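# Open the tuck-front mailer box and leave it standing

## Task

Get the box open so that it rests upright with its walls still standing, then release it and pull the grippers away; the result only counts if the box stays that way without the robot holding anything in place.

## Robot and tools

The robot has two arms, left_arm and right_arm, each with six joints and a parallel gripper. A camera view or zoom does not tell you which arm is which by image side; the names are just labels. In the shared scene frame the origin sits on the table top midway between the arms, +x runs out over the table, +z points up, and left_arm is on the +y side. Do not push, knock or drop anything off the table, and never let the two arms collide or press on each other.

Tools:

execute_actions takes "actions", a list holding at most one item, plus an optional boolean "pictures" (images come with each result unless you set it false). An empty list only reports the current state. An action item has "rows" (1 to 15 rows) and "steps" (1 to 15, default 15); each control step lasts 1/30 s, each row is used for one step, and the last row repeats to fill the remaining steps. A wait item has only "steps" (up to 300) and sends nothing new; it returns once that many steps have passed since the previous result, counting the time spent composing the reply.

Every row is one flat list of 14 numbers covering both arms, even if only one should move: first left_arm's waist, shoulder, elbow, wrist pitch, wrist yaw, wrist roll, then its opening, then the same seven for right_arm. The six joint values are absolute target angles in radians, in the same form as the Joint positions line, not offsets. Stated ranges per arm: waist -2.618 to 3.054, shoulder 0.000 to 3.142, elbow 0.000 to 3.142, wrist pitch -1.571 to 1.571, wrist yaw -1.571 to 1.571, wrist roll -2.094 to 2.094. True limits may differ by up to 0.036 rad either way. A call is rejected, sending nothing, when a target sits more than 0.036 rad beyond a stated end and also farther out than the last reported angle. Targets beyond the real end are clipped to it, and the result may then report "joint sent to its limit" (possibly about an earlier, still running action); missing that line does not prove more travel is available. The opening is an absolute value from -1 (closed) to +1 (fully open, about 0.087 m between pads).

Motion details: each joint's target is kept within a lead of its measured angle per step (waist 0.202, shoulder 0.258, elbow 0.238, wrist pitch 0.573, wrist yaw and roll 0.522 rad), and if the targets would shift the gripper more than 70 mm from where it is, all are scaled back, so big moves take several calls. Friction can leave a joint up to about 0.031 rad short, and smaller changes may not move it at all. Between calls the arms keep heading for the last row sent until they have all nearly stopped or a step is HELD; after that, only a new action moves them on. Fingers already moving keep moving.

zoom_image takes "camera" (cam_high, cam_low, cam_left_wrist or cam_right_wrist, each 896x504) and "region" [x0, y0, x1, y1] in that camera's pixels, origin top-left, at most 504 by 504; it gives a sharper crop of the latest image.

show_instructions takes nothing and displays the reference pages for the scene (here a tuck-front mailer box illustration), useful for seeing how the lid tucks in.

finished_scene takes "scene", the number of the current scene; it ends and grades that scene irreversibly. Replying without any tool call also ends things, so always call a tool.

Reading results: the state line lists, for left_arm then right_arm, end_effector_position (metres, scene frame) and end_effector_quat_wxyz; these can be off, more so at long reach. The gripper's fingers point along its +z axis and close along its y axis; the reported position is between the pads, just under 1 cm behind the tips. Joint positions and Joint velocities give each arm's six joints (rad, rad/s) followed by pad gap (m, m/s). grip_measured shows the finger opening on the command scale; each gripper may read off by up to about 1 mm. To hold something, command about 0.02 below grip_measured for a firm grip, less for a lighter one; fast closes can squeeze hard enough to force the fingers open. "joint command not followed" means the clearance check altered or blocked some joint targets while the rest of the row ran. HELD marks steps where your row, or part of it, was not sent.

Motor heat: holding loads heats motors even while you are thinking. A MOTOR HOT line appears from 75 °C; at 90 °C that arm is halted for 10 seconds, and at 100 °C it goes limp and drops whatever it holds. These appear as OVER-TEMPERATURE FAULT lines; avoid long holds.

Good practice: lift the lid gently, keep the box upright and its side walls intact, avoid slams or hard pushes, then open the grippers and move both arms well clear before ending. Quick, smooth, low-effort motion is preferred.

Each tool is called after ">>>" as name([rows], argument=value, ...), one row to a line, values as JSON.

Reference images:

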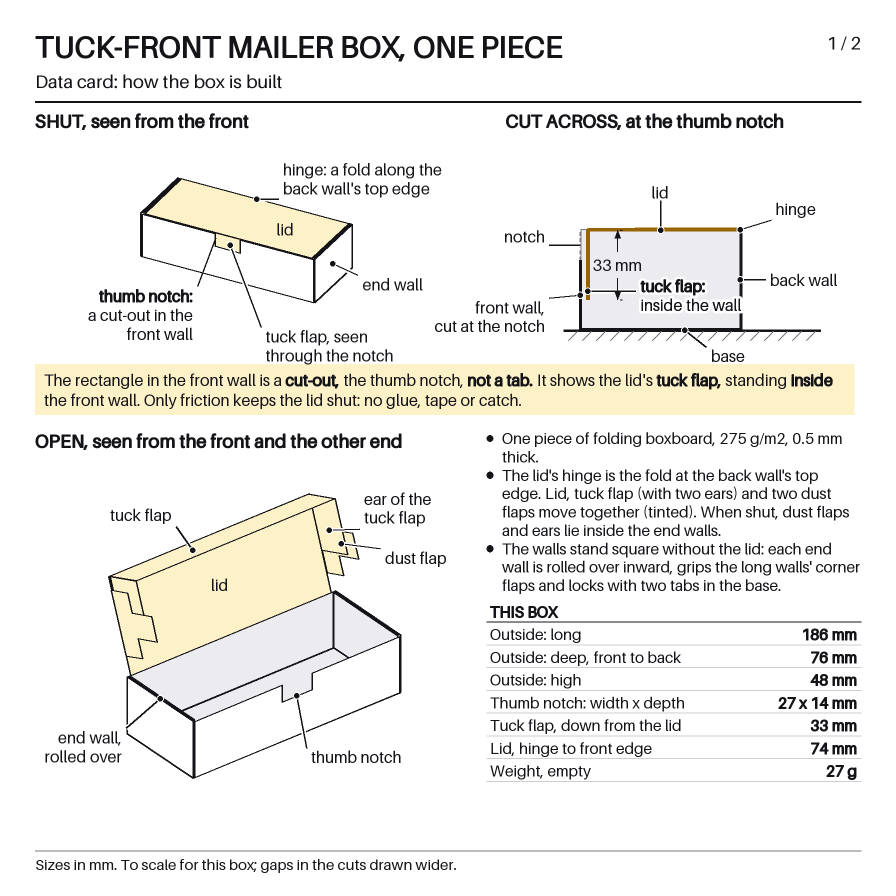

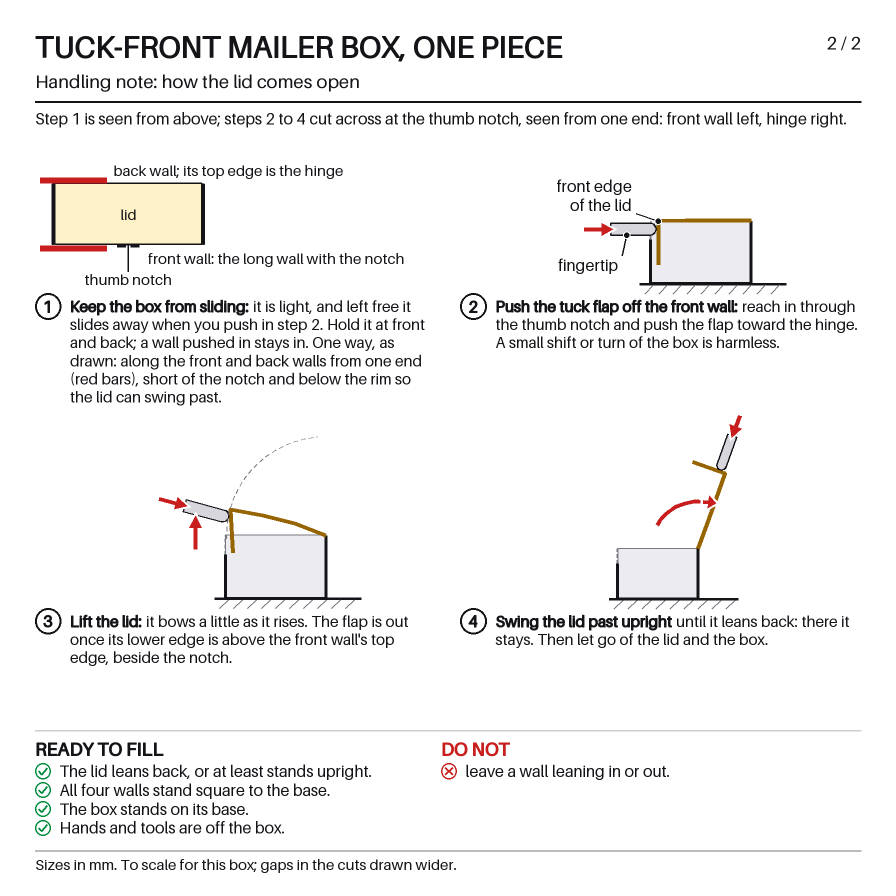

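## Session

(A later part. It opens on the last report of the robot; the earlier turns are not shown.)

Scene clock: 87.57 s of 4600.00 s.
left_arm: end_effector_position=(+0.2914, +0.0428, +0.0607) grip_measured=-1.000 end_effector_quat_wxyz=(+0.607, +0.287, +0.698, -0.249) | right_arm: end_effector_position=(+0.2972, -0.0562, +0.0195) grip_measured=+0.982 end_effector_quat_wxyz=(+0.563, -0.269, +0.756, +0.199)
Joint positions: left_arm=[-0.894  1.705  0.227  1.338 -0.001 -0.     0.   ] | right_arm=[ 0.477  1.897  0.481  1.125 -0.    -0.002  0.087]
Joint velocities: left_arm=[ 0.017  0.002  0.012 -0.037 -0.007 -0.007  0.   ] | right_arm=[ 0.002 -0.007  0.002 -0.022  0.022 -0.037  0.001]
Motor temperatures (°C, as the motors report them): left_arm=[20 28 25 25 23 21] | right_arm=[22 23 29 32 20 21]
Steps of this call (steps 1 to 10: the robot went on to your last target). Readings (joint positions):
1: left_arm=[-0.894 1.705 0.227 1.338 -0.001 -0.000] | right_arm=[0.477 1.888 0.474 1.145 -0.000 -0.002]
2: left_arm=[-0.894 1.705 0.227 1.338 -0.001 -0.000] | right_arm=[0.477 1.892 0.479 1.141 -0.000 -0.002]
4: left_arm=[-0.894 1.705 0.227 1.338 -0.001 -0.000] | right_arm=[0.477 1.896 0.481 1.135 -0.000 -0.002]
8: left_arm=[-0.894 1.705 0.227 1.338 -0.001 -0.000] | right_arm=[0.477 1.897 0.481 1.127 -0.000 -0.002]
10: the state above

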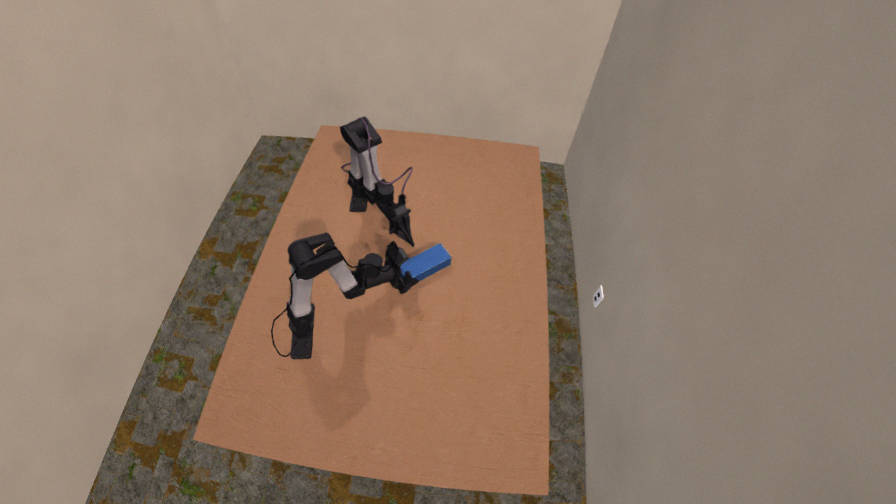

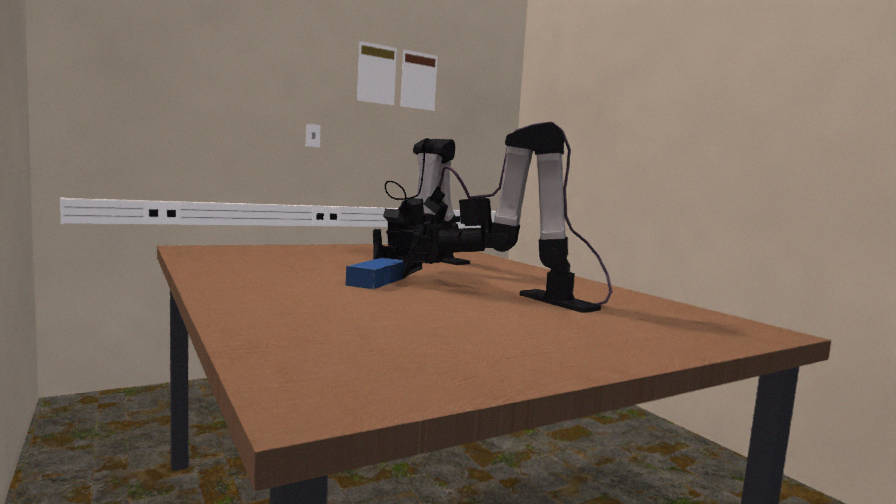

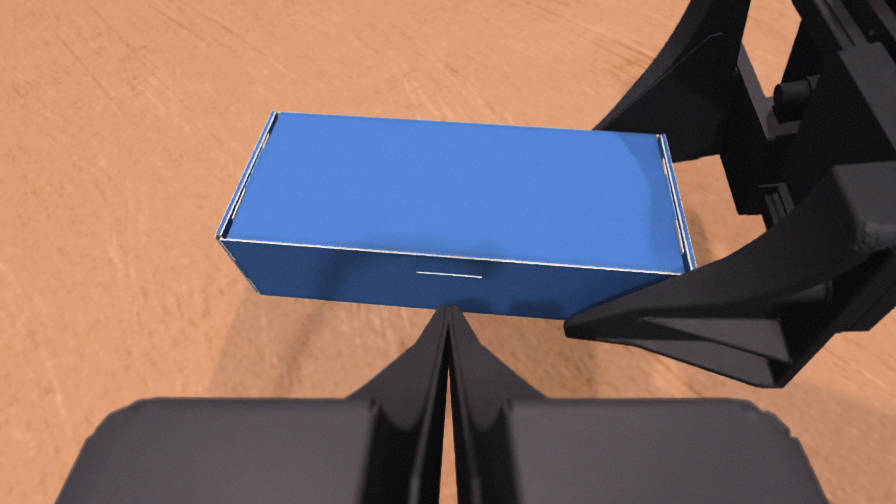

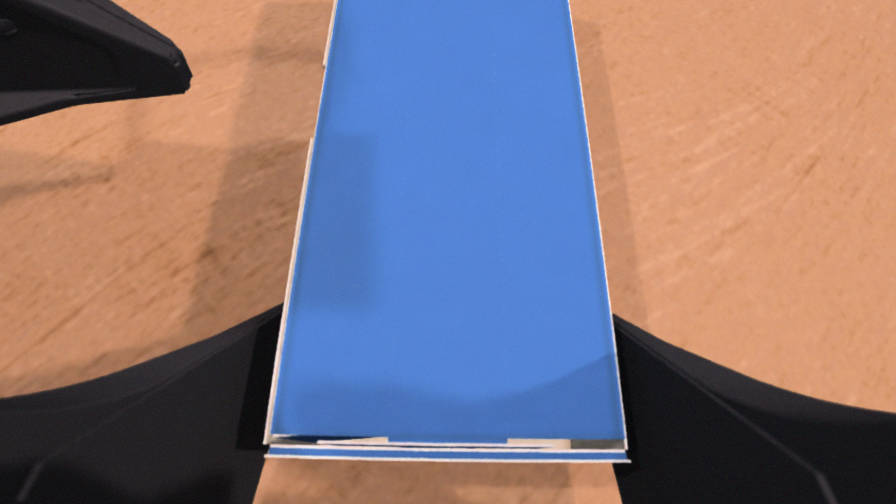

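>>> execute_actions([
  {"rows": [[-0.905,1.72,0.21,1.34,0,0.01,-1, 0.466,1.915,0.50,1.10,0,0,0.94],[-0.905,1.72,0.21,1.34,0,0.01,-1, 0.466,1.915,0.50,1.095,0,0,0.90],[-0.905,1.72,0.21,1.34,0,0.01,-1, 0.466,1.915,0.50,1.09,0,0,0.86],[-0.905,1.72,0.21,1.34,0,0.01,-1, 0.466,1.915,0.50,1.09,0,0,0.83],[-0.905,1.72,0.21,1.34,0,0.01,-1, 0.466,1.915,0.50,1.09,0,0,0.81],[-0.905,1.72,0.21,1.34,0,0.01,-1, 0.466,1.915,0.50,1.09,0,0,0.79],[-0.905,1.72,0.21,1.34,0,0.01,-1, 0.466,1.915,0.50,1.09,0,0,0.775],[-0.905,1.72,0.21,1.34,0,0.01,-1, 0.466,1.915,0.50,1.09,0,0,0.76],[-0.905,1.72,0.21,1.34,0,0.01,-1, 0.466,1.915,0.50,1.09,0,0,0.75],[-0.905,1.72,0.21,1.34,0,0.01,-1, 0.466,1.915,0.50,1.09,0,0,0.74],[-0.905,1.72,0.21,1.34,0,0.01,-1, 0.466,1.915,0.50,1.09,0,0,0.73],[-0.905,1.72,0.21,1.34,0,0.01,-1, 0.466,1.915,0.50,1.09,0,0,0.72],[-0.905,1.72,0.21,1.34,0,0.01,-1, 0.466,1.915,0.50,1.09,0,0,0.71]], "steps": 15},
], pictures=false)

>>> execute_actions([
  {"rows": [[-0.905,1.72,0.21,1.34,0,0.01,-1, 0.466,1.915,0.50,1.09,0,0,0.705],[-0.905,1.72,0.21,1.34,0,0.01,-1, 0.466,1.915,0.50,1.09,0,0,0.70],[-0.905,1.72,0.21,1.34,0,0.01,-1, 0.466,1.915,0.50,1.09,0,0,0.695]], "steps": 8},
])

Scene clock: 90.73 s of 4600.00 s.
left_arm: end_effector_position=(+0.2914, +0.0429, +0.0607) grip_measured=-1.000 end_effector_quat_wxyz=(+0.607, +0.287, +0.698, -0.249) | right_arm: end_effector_position=(+0.2955, -0.0576, +0.0152) grip_measured=+0.713 end_effector_quat_wxyz=(+0.556, -0.271, +0.761, +0.196)
Joint positions: left_arm=[-0.894  1.705  0.227  1.338 -0.001  0.     0.   ] | right_arm=[ 0.477  1.897  0.481  1.106 -0.    -0.002  0.075]
Joint velocities: left_arm=[ 0.002 -0.007 -0.017 -0.037  0.022 -0.037  0.   ] | right_arm=[ 0.022 -0.027 -0.002 -0.051  0.007  0.007 -0.001]
Motor temperatures (°C, as the motors report them): left_arm=[20 27 24 25 23 21] | right_arm=[22 24 29 32 20 21]
Steps of this call (steps 1 to 30: the robot went on to your last target; steps 31 to 80: nothing new was sent; steps 81 to 95: all 15 steps of this action). Readings (joint positions):
81: left_arm=[-0.894 1.705 0.227 1.338 -0.001 -0.000] | right_arm=[0.477 1.897 0.481 1.122 -0.000 -0.002]
82: left_arm=[-0.894 1.705 0.227 1.338 -0.001 -0.000] | right_arm=[0.477 1.897 0.481 1.121 -0.000 -0.002]
84: left_arm=[-0.894 1.705 0.227 1.338 -0.001 -0.000] | right_arm=[0.477 1.897 0.481 1.115 -0.000 -0.002]
88: left_arm=[-0.894 1.705 0.227 1.338 -0.001 0.000] | right_arm=[0.477 1.897 0.481 1.108 -0.000 -0.002]
95: the state above

Scene clock: 91.00 s of 4600.00 s.
left_arm: end_effector_position=(+0.2914, +0.0429, +0.0607) grip_measured=-1.000 end_effector_quat_wxyz=(+0.607, +0.287, +0.698, -0.249) | right_arm: end_effector_position=(+0.2955, -0.0576, +0.0152) grip_measured=+0.700 end_effector_quat_wxyz=(+0.556, -0.271, +0.761, +0.196)
Joint positions: left_arm=[-0.894  1.705  0.227  1.338 -0.001  0.     0.   ] | right_arm=[ 0.477  1.897  0.481  1.106 -0.    -0.002  0.074]
Joint velocities: left_arm=[-0.012 -0.012  0.007 -0.022 -0.051  0.037  0.   ] | right_arm=[ 0.002 -0.007 -0.012 -0.066 -0.022  0.037 -0.002]
Motor temperatures (°C, as the motors report them): left_arm=[20 27 24 25 23 21] | right_arm=[22 24 29 32 20 21]
Steps of this call (steps 1 to 8: all 8 steps of this action). Readings (joint positions):
1: left_arm=[-0.894 1.705 0.227 1.338 -0.001 0.000] | right_arm=[0.477 1.897 0.481 1.106 -0.000 -0.002]
2: left_arm=[-0.894 1.705 0.227 1.338 -0.001 0.000] | right_arm=[0.477 1.897 0.481 1.106 -0.000 -0.002]
4: left_arm=[-0.894 1.705 0.227 1.338 -0.001 0.000] | right_arm=[0.477 1.897 0.481 1.106 -0.000 -0.002]
8: the state above

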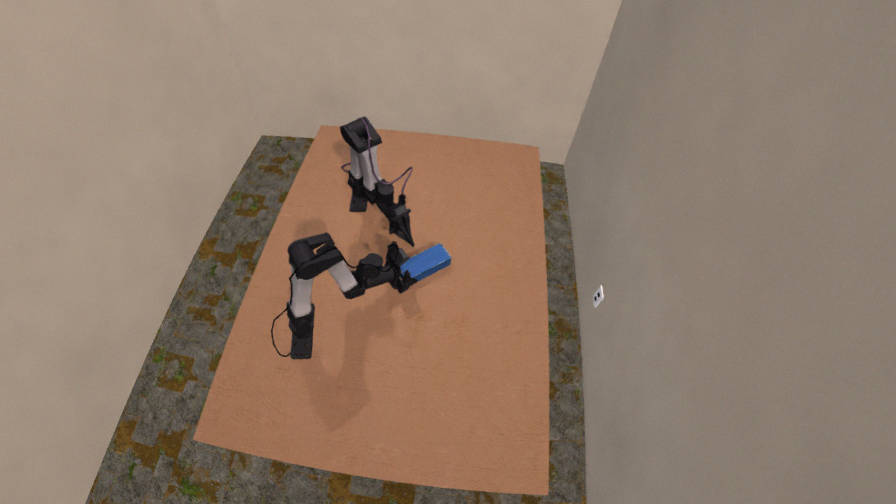

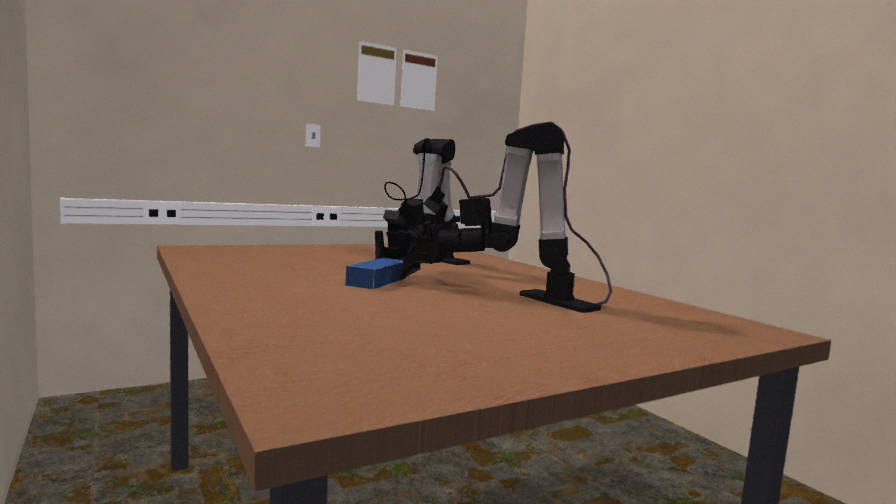

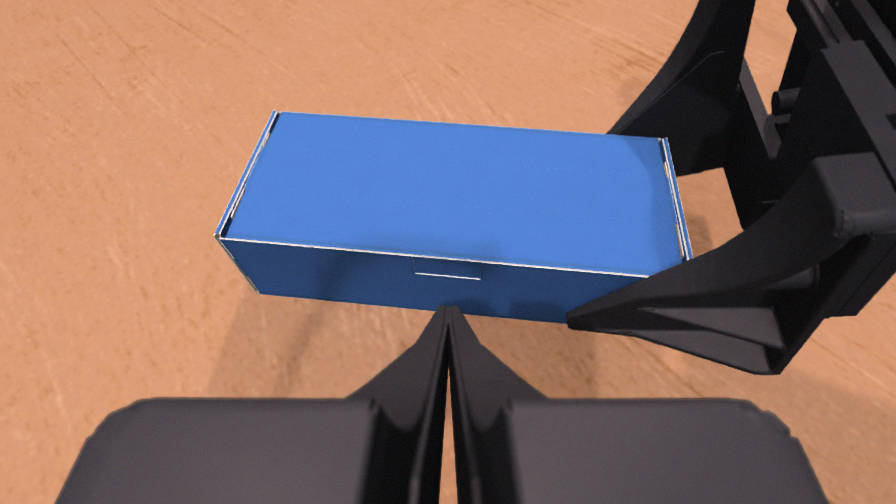

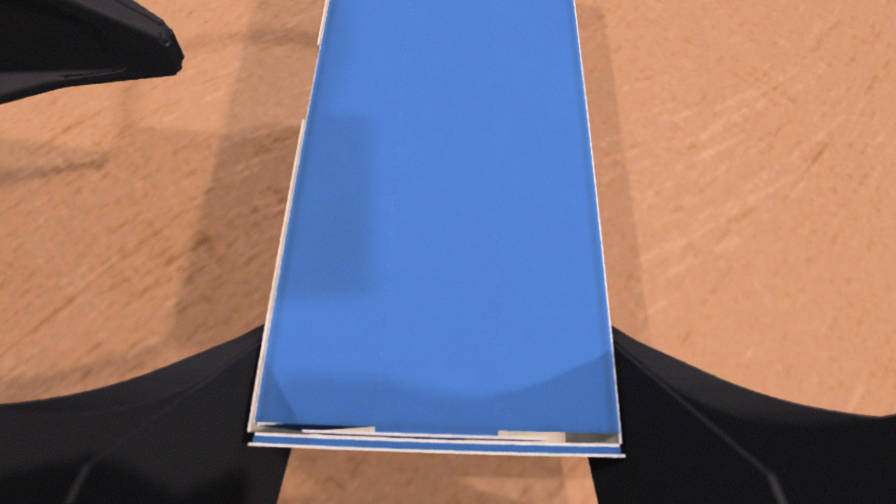

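>>> execute_actions([
  {"rows": [[-0.905,1.73,0.24,1.355,0,0.01,-1, 0.466,1.915,0.50,1.09,0,0,0.695],[-0.905,1.745,0.245,1.37,0,0.01,-1, 0.466,1.915,0.50,1.09,0,0,0.695],[-0.905,1.76,0.25,1.385,0,0.01,-1, 0.466,1.915,0.50,1.09,0,0,0.695],[-0.905,1.775,0.255,1.40,0,0.01,-1, 0.466,1.915,0.50,1.09,0,0,0.695],[-0.905,1.79,0.26,1.415,0,0.01,-1, 0.466,1.915,0.50,1.09,0,0,0.695],[-0.905,1.805,0.267,1.43,0,0.01,-1, 0.466,1.915,0.50,1.09,0,0,0.695],[-0.905,1.82,0.274,1.44,0,0.01,-1, 0.466,1.915,0.50,1.09,0,0,0.695],[-0.905,1.835,0.281,1.45,0,0.01,-1, 0.466,1.915,0.50,1.09,0,0,0.695],[-0.905,1.85,0.288,1.452,0,0.01,-1, 0.466,1.915,0.50,1.09,0,0,0.695],[-0.905,1.865,0.295,1.452,0,0.01,-1, 0.466,1.915,0.50,1.09,0,0,0.695],[-0.905,1.88,0.302,1.452,0,0.01,-1, 0.466,1.915,0.50,1.09,0,0,0.695],[-0.905,1.89,0.307,1.452,0,0.01,-1, 0.466,1.915,0.50,1.09,0,0,0.695]], "steps": 15},
], pictures=false)

>>> execute_actions([
  {"steps": 10},
])

>>> zoom_image(camera="cam_low", region=[335, 235, 455, 300])

Scene clock: 94.93 s of 4600.00 s.
left_arm: end_effector_position=(+0.3041, +0.0303, +0.0435) grip_measured=-1.000 end_effector_quat_wxyz=(+0.606, +0.287, +0.699, -0.249) | right_arm: end_effector_position=(+0.2955, -0.0576, +0.0152) grip_measured=+0.700 end_effector_quat_wxyz=(+0.556, -0.271, +0.761, +0.196)
Joint positions: left_arm=[-0.894  1.871  0.291  1.437 -0.001  0.     0.   ] | right_arm=[ 0.477  1.897  0.481  1.106 -0.    -0.002  0.074]
Joint velocities: left_arm=[-0.002  0.042 -0.007 -0.022 -0.051  0.007  0.   ] | right_arm=[ 0.012  0.007  0.007  0.007  0.081  0.007 -0.001]
Motor temperatures (°C, as the motors report them): left_arm=[20 27 24 26 23 21] | right_arm=[22 24 29 32 20 21]
Steps of this call (steps 1 to 15: the robot went on to your last target; steps 16 to 90: nothing new was sent; then 0.43 s passed at rest; steps 91 to 105: all 15 steps of this action). Readings (joint positions):
91: left_arm=[-0.894 1.705 0.227 1.340 -0.001 0.000] | right_arm=[0.477 1.897 0.481 1.106 -0.000 -0.002]
92: left_arm=[-0.894 1.708 0.227 1.345 -0.001 0.000] | right_arm=[0.477 1.897 0.481 1.106 -0.000 -0.002]
94: left_arm=[-0.894 1.727 0.232 1.364 -0.001 0.000] | right_arm=[0.477 1.897 0.481 1.106 -0.000 -0.002]
98: left_arm=[-0.894 1.789 0.255 1.405 -0.001 0.000] | right_arm=[0.477 1.897 0.481 1.106 -0.000 -0.002]
105: the state above

Scene clock: 95.27 s of 4600.00 s.
left_arm: end_effector_position=(+0.3047, +0.0297, +0.0459) grip_measured=-1.000 end_effector_quat_wxyz=(+0.610, +0.286, +0.696, -0.250) | right_arm: end_effector_position=(+0.2955, -0.0576, +0.0152) grip_measured=+0.700 end_effector_quat_wxyz=(+0.556, -0.271, +0.761, +0.196)
Joint positions: left_arm=[-0.894  1.872  0.291  1.449 -0.001  0.     0.   ] | right_arm=[ 0.477  1.897  0.481  1.106 -0.    -0.002  0.074]
Joint velocities: left_arm=[-0.002 -0.007  0.017  0.066  0.007 -0.037  0.   ] | right_arm=[-0.002  0.007 -0.002 -0.007 -0.051  0.022 -0.001]
Motor temperatures (°C, as the motors report them): left_arm=[20 27 24 26 23 21] | right_arm=[22 24 29 32 20 21]
Steps of this call (steps 1 to 10: the robot went on to your last target). Readings (joint positions):
1: left_arm=[-0.894 1.872 0.291 1.438 -0.001 0.000] | right_arm=[0.477 1.897 0.481 1.106 -0.000 -0.002]
2: left_arm=[-0.894 1.872 0.291 1.439 -0.001 0.000] | right_arm=[0.477 1.897 0.481 1.106 -0.000 -0.002]
4: left_arm=[-0.894 1.872 0.291 1.444 -0.001 0.000] | right_arm=[0.477 1.897 0.481 1.106 -0.000 -0.002]
8: left_arm=[-0.894 1.872 0.291 1.448 -0.001 0.000] | right_arm=[0.477 1.897 0.481 1.106 -0.000 -0.002]
10: the state above

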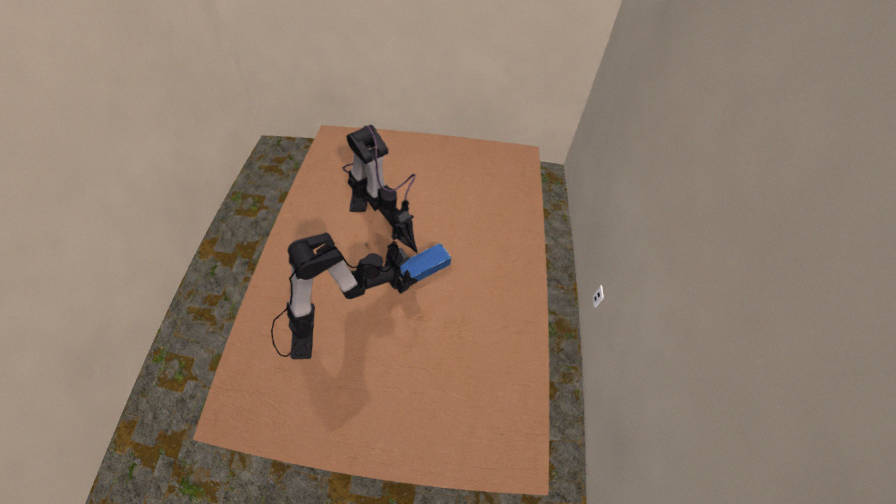

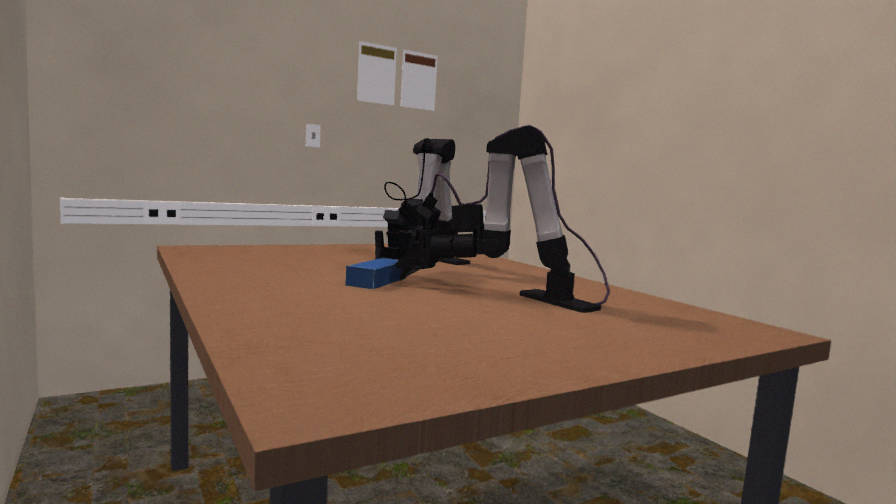

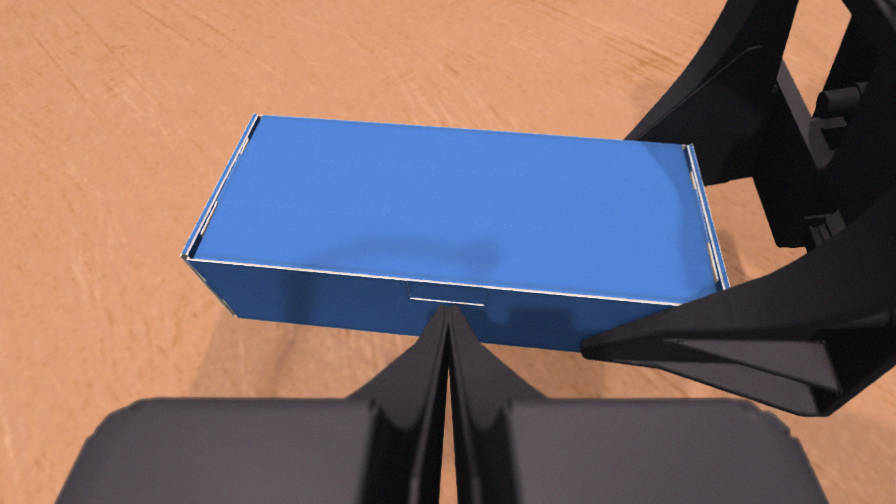

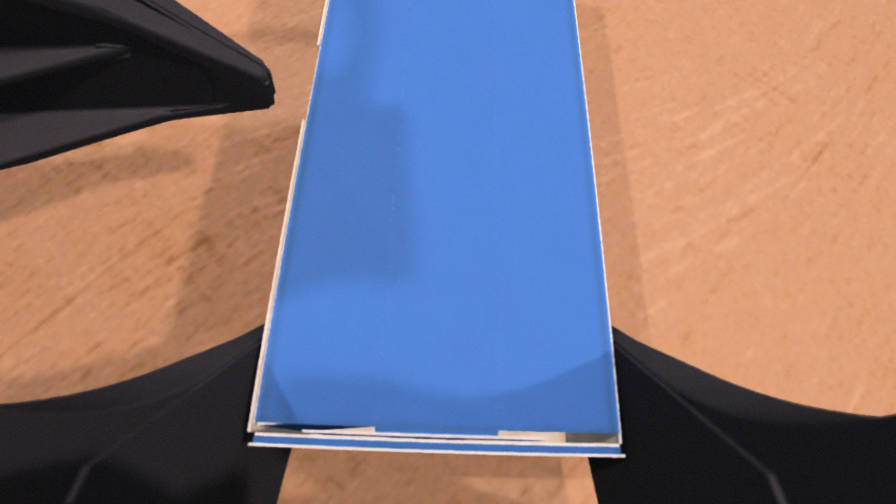

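Region (335, 235, 455, 300) of cam_low's 896x504 image, scaled by 4.200, with more detail than that image has; it fills the top 273 rows of this view, and the rest is white.

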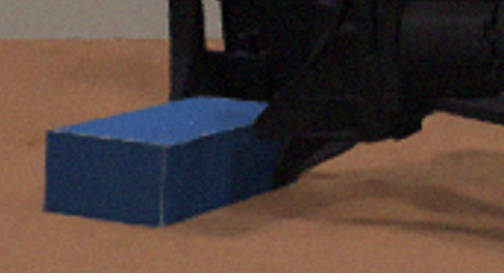

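>>> execute_actions([
  {"rows": [[-0.905,1.895,0.307,1.445,0,0.01,-1, 0.466,1.915,0.50,1.09,0,0,0.695],[-0.905,1.90,0.307,1.44,0,0.01,-1, 0.466,1.915,0.50,1.09,0,0,0.695],[-0.905,1.905,0.312,1.435,0,0.01,-1, 0.466,1.915,0.50,1.09,0,0,0.695],[-0.905,1.908,0.318,1.43,0,0.01,-1, 0.466,1.915,0.50,1.09,0,0,0.695],[-0.905,1.911,0.324,1.426,0,0.01,-1, 0.466,1.915,0.50,1.09,0,0,0.695],[-0.905,1.914,0.33,1.423,0,0.01,-1, 0.466,1.915,0.50,1.09,0,0,0.695],[-0.905,1.917,0.335,1.42,0,0.01,-1, 0.466,1.915,0.50,1.09,0,0,0.695]], "steps": 15},
])

>>> zoom_image(camera="cam_left_wrist", region=[370, 250, 530, 350])

Scene clock: 98.10 s of 4600.00 s.
left_arm: end_effector_position=(+0.3096, +0.0248, +0.0433) grip_measured=-1.000 end_effector_quat_wxyz=(+0.608, +0.286, +0.697, -0.250) | right_arm: end_effector_position=(+0.2955, -0.0576, +0.0152) grip_measured=+0.700 end_effector_quat_wxyz=(+0.556, -0.271, +0.761, +0.196)
Joint positions: left_arm=[-0.894  1.896  0.32   1.44  -0.001  0.     0.   ] | right_arm=[ 0.477  1.897  0.481  1.106 -0.    -0.002  0.074]
Joint velocities: left_arm=[-0.002  0.007  0.007  0.007 -0.051 -0.007  0.   ] | right_arm=[-0.012 -0.002 -0.017  0.037  0.022  0.037 -0.001]
Motor temperatures (°C, as the motors report them): left_arm=[20 26 24 26 23 21] | right_arm=[22 24 29 32 20 21]
Steps of this call (steps 1 to 30: the robot went on to your last target; steps 31 to 70: nothing new was sent; steps 71 to 85: all 15 steps of this action). Readings (joint positions):
71: left_arm=[-0.894 1.872 0.291 1.450 -0.001 0.000] | right_arm=[0.477 1.897 0.481 1.106 -0.000 -0.002]
72: left_arm=[-0.894 1.872 0.291 1.450 -0.001 0.000] | right_arm=[0.477 1.897 0.481 1.106 -0.000 -0.002]
74: left_arm=[-0.894 1.876 0.294 1.450 -0.001 0.000] | right_arm=[0.477 1.897 0.481 1.106 -0.000 -0.002]
78: left_arm=[-0.894 1.894 0.315 1.443 -0.001 0.000] | right_arm=[0.477 1.897 0.481 1.106 -0.000 -0.002]
85: the state above

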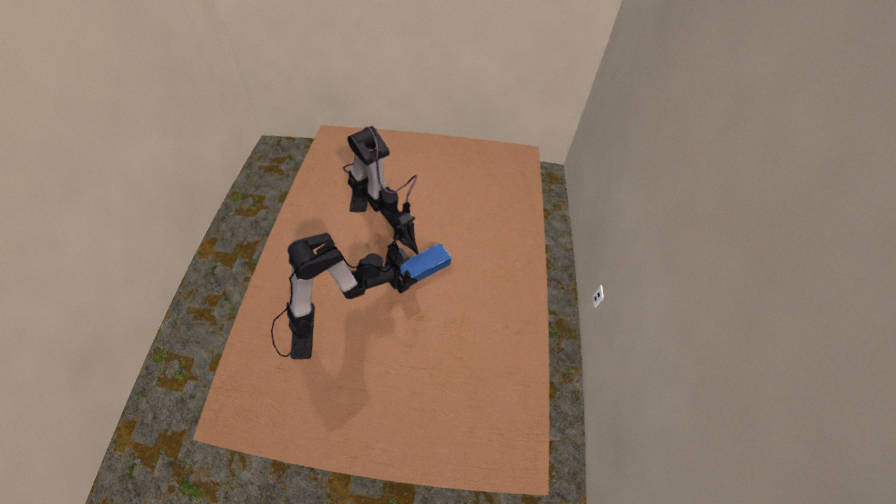

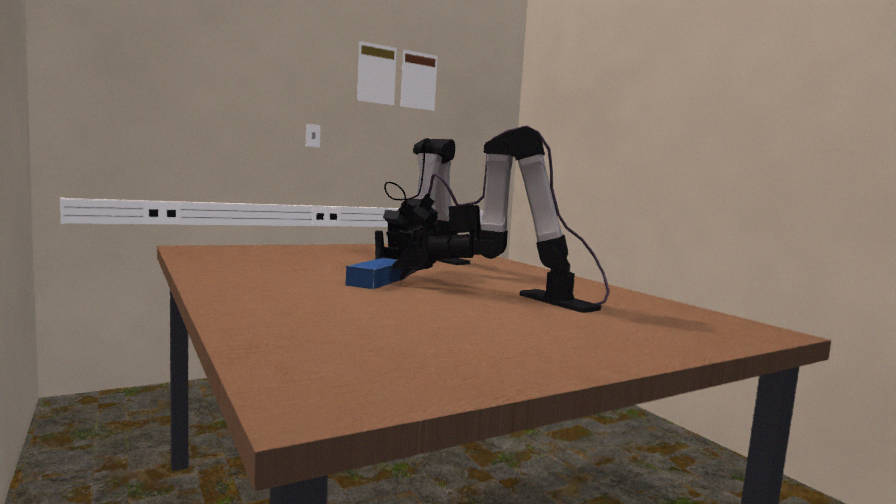

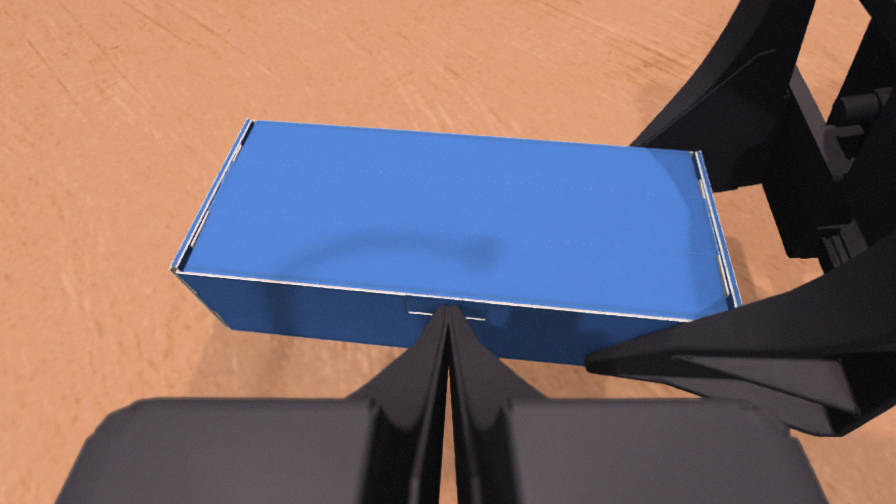

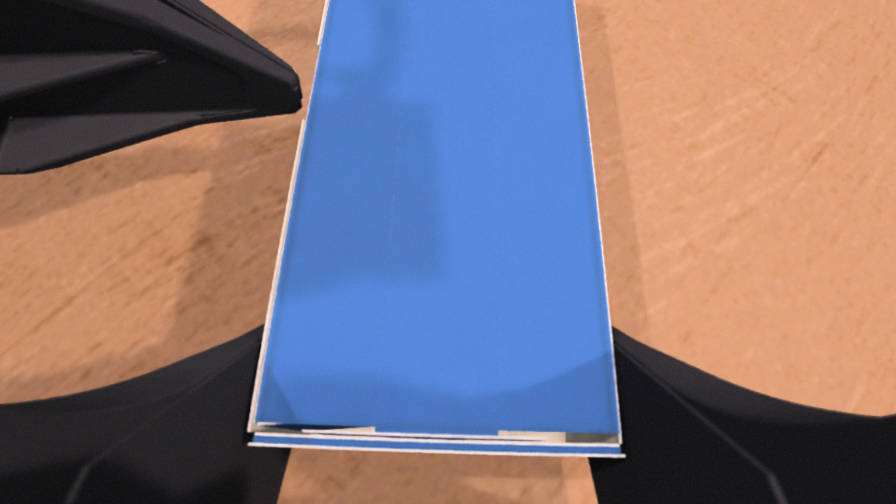

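Region (370, 250, 530, 350) of cam_left_wrist's 896x504 image, scaled by 3.150, with more detail than that image has; it fills the top 315 rows of this view, and the rest is white.

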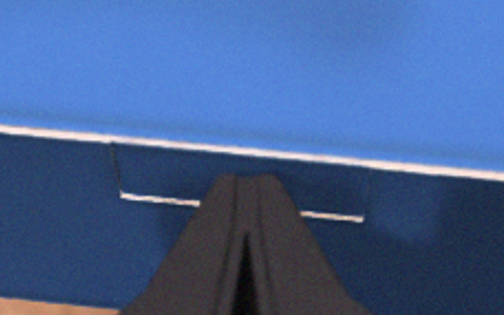

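>>> execute_actions([
  {"rows": [[-0.905,1.922,0.335,1.42,0,0.01,-1, 0.466,1.915,0.50,1.09,0,0,0.695],[-0.905,1.927,0.335,1.42,0,0.01,-1, 0.466,1.915,0.50,1.09,0,0,0.695],[-0.905,1.932,0.335,1.42,0,0.01,-1, 0.466,1.915,0.50,1.09,0,0,0.695]], "steps": 12},
])

>>> zoom_image(camera="cam_left_wrist", region=[370, 250, 530, 350])

>>> zoom_image(camera="cam_right_wrist", region=[220, 30, 380, 150])

Scene clock: 100.63 s of 4600.00 s.
left_arm: end_effector_position=(+0.3085, +0.0259, +0.0362) grip_measured=-1.000 end_effector_quat_wxyz=(+0.601, +0.289, +0.703, -0.247) | right_arm: end_effector_position=(+0.2955, -0.0576, +0.0152) grip_measured=+0.700 end_effector_quat_wxyz=(+0.556, -0.271, +0.761, +0.196)
Joint positions: left_arm=[-0.894  1.912  0.32   1.436 -0.001  0.     0.   ] | right_arm=[ 0.477  1.897  0.481  1.106 -0.    -0.002  0.074]
Joint velocities: left_arm=[-0.012 -0.007 -0.012 -0.007 -0.022 -0.051  0.   ] | right_arm=[-0.017  0.007 -0.012 -0.022  0.007  0.066  0.001]
Motor temperatures (°C, as the motors report them): left_arm=[20 26 24 27 23 21] | right_arm=[22 25 29 32 20 21]
Steps of this call (steps 1 to 15: the robot went on to your last target; steps 16 to 64: nothing new was sent; steps 65 to 76: all 12 steps of this action). Readings (joint positions):
65: left_arm=[-0.894 1.896 0.320 1.439 -0.001 0.000] | right_arm=[0.477 1.897 0.481 1.106 -0.000 -0.002]
66: left_arm=[-0.894 1.897 0.320 1.439 -0.001 0.000] | right_arm=[0.477 1.897 0.481 1.106 -0.000 -0.002]
68: left_arm=[-0.894 1.904 0.320 1.439 -0.001 0.000] | right_arm=[0.477 1.897 0.481 1.106 -0.000 -0.002]
72: left_arm=[-0.894 1.912 0.320 1.436 -0.001 0.000] | right_arm=[0.477 1.897 0.481 1.106 -0.000 -0.002]
76: the state above

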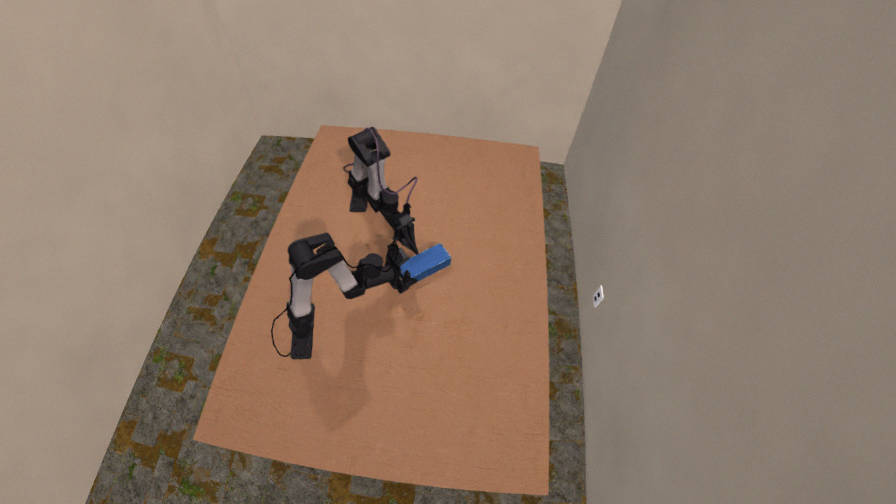

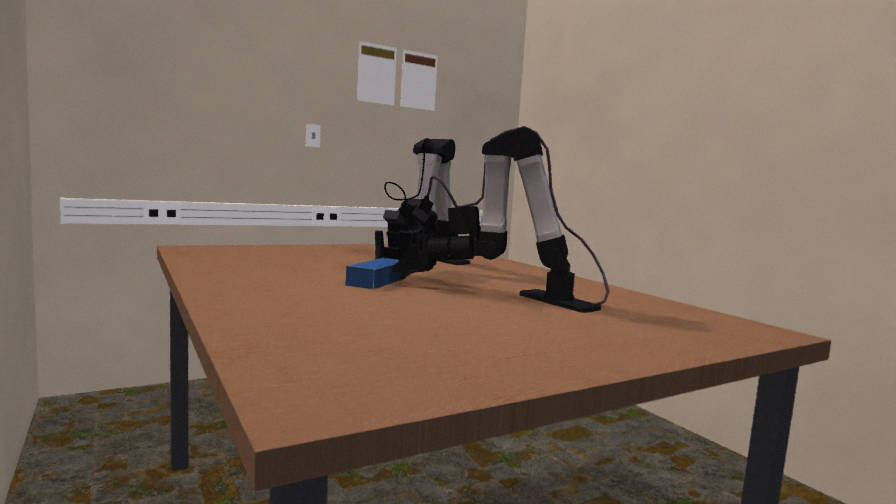

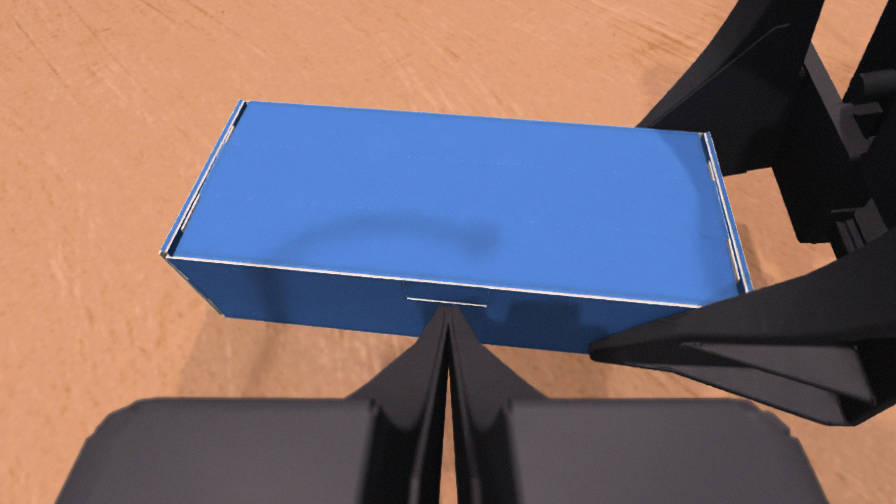

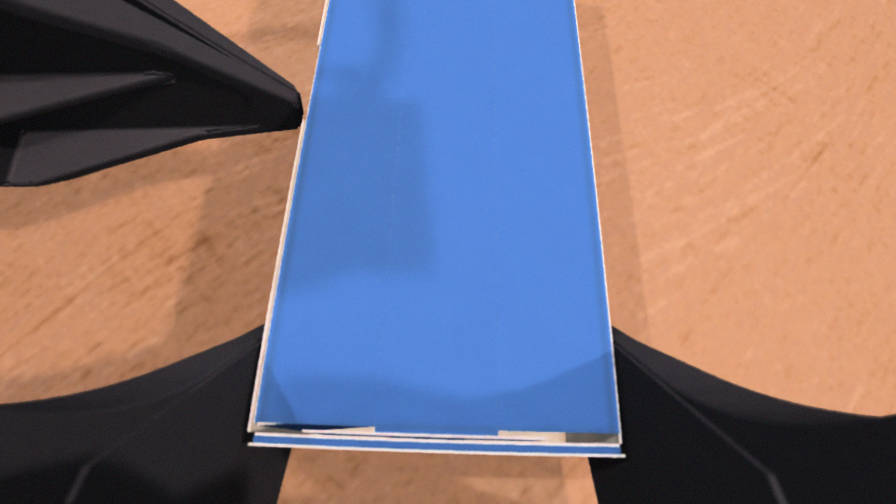

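Region (370, 250, 530, 350) of cam_left_wrist's 896x504 image, scaled by 3.150, with more detail than that image has; it fills the top 315 rows of this view, and the rest is white.

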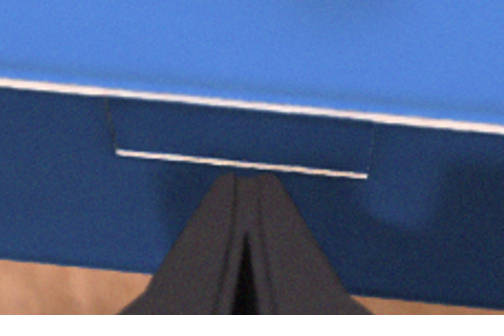

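Region (220, 30, 380, 150) of cam_right_wrist's 896x504 image, scaled by 3.150, with more detail than that image has; it fills the top 378 rows of this view, and the rest is white.

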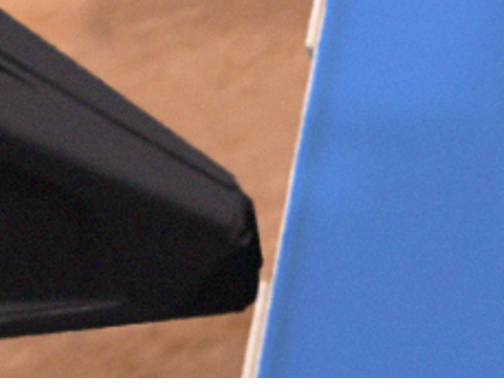

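>>> execute_actions([
  {"rows": [[-0.905,1.932,0.340,1.42,0,0.01,-1, 0.466,1.915,0.50,1.09,0,0,0.695],[-0.905,1.932,0.346,1.42,0,0.01,-1, 0.466,1.915,0.50,1.09,0,0,0.695]], "steps": 10},
])

>>> zoom_image(camera="cam_left_wrist", region=[370, 250, 530, 350])

Scene clock: 103.70 s of 4600.00 s.
left_arm: end_effector_position=(+0.3111, +0.0233, +0.0393) grip_measured=-1.000 end_effector_quat_wxyz=(+0.605, +0.288, +0.700, -0.248) | right_arm: end_effector_position=(+0.2955, -0.0576, +0.0152) grip_measured=+0.700 end_effector_quat_wxyz=(+0.556, -0.271, +0.761, +0.196)
Joint positions: left_arm=[-0.894  1.912  0.332  1.435 -0.001  0.     0.   ] | right_arm=[ 0.477  1.897  0.481  1.106 -0.    -0.002  0.074]
Joint velocities: left_arm=[ 0.017 -0.007 -0.012 -0.051  0.037  0.007  0.   ] | right_arm=[-0.007  0.002  0.002 -0.037  0.007  0.007  0.001]
Motor temperatures (°C, as the motors report them): left_arm=[20 26 24 27 23 21] | right_arm=[22 25 29 32 20 21]
Steps of this call (steps 1 to 15: the robot went on to your last target; steps 16 to 82: nothing new was sent; steps 83 to 92: all 10 steps of this action). Readings (joint positions):
83: left_arm=[-0.894 1.912 0.320 1.436 -0.001 0.000] | right_arm=[0.477 1.897 0.481 1.106 -0.000 -0.002]
84: left_arm=[-0.894 1.912 0.322 1.435 -0.001 0.000] | right_arm=[0.477 1.897 0.481 1.106 -0.000 -0.002]
86: left_arm=[-0.894 1.912 0.327 1.435 -0.001 0.000] | right_arm=[0.477 1.897 0.481 1.106 -0.000 -0.002]
90: left_arm=[-0.894 1.912 0.332 1.435 -0.001 0.000] | right_arm=[0.477 1.897 0.481 1.106 -0.000 -0.002]
92: the state above

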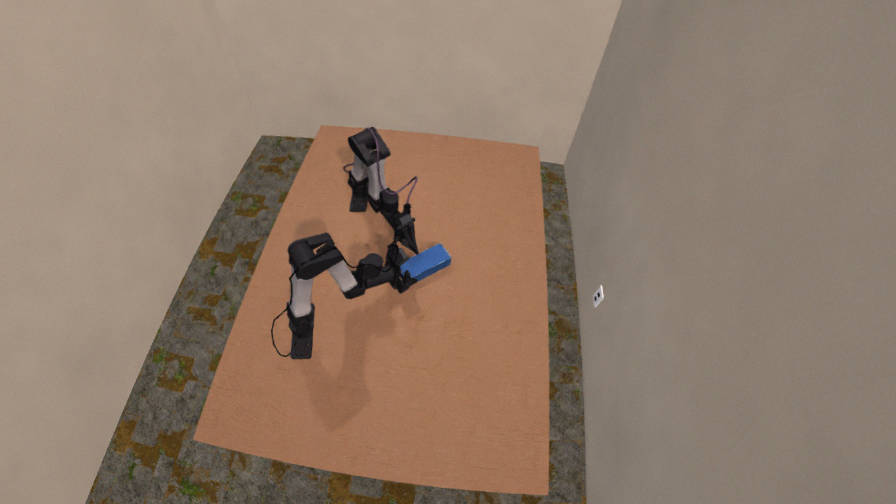

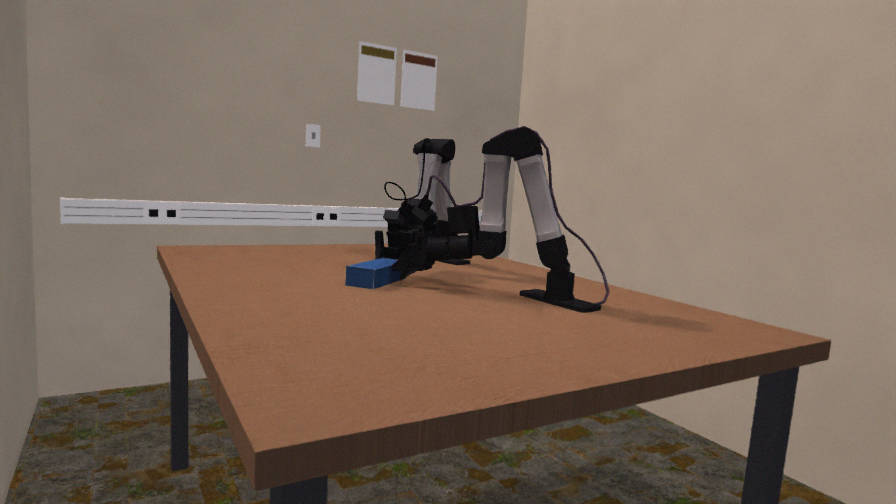

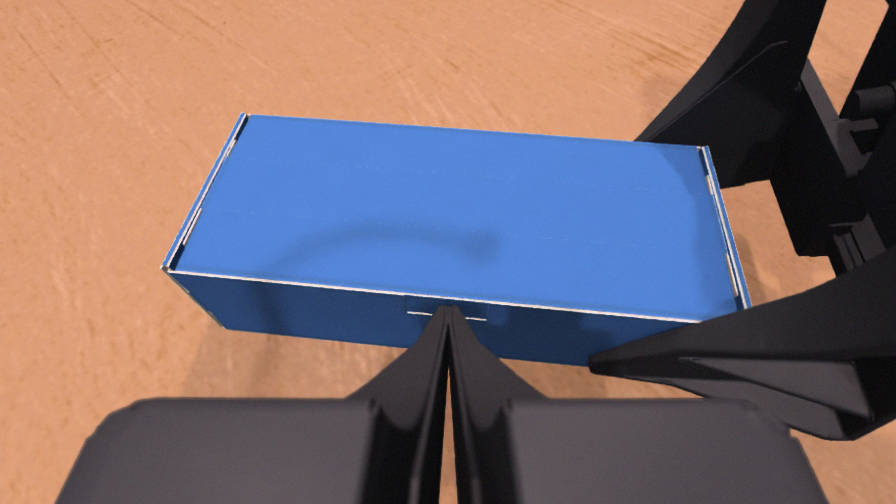

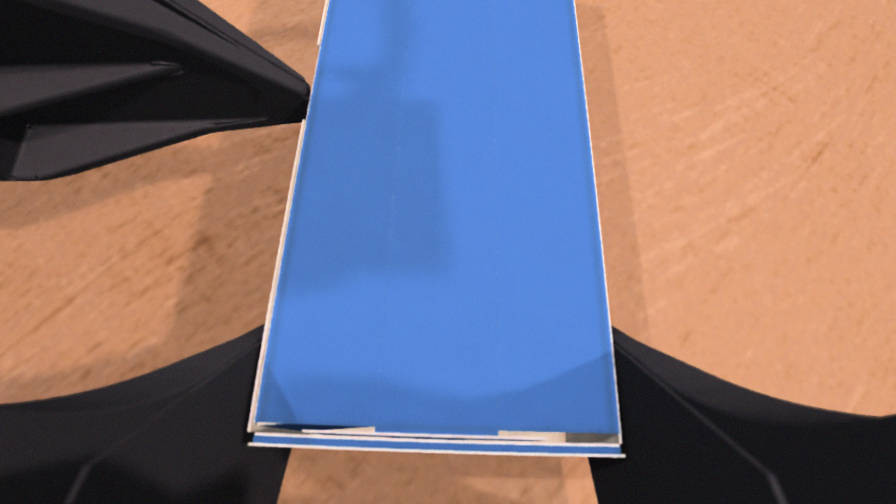

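Region (370, 250, 530, 350) of cam_left_wrist's 896x504 image, scaled by 3.150, with more detail than that image has; it fills the top 315 rows of this view, and the rest is white.

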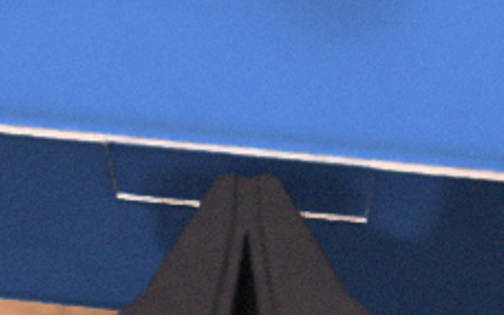

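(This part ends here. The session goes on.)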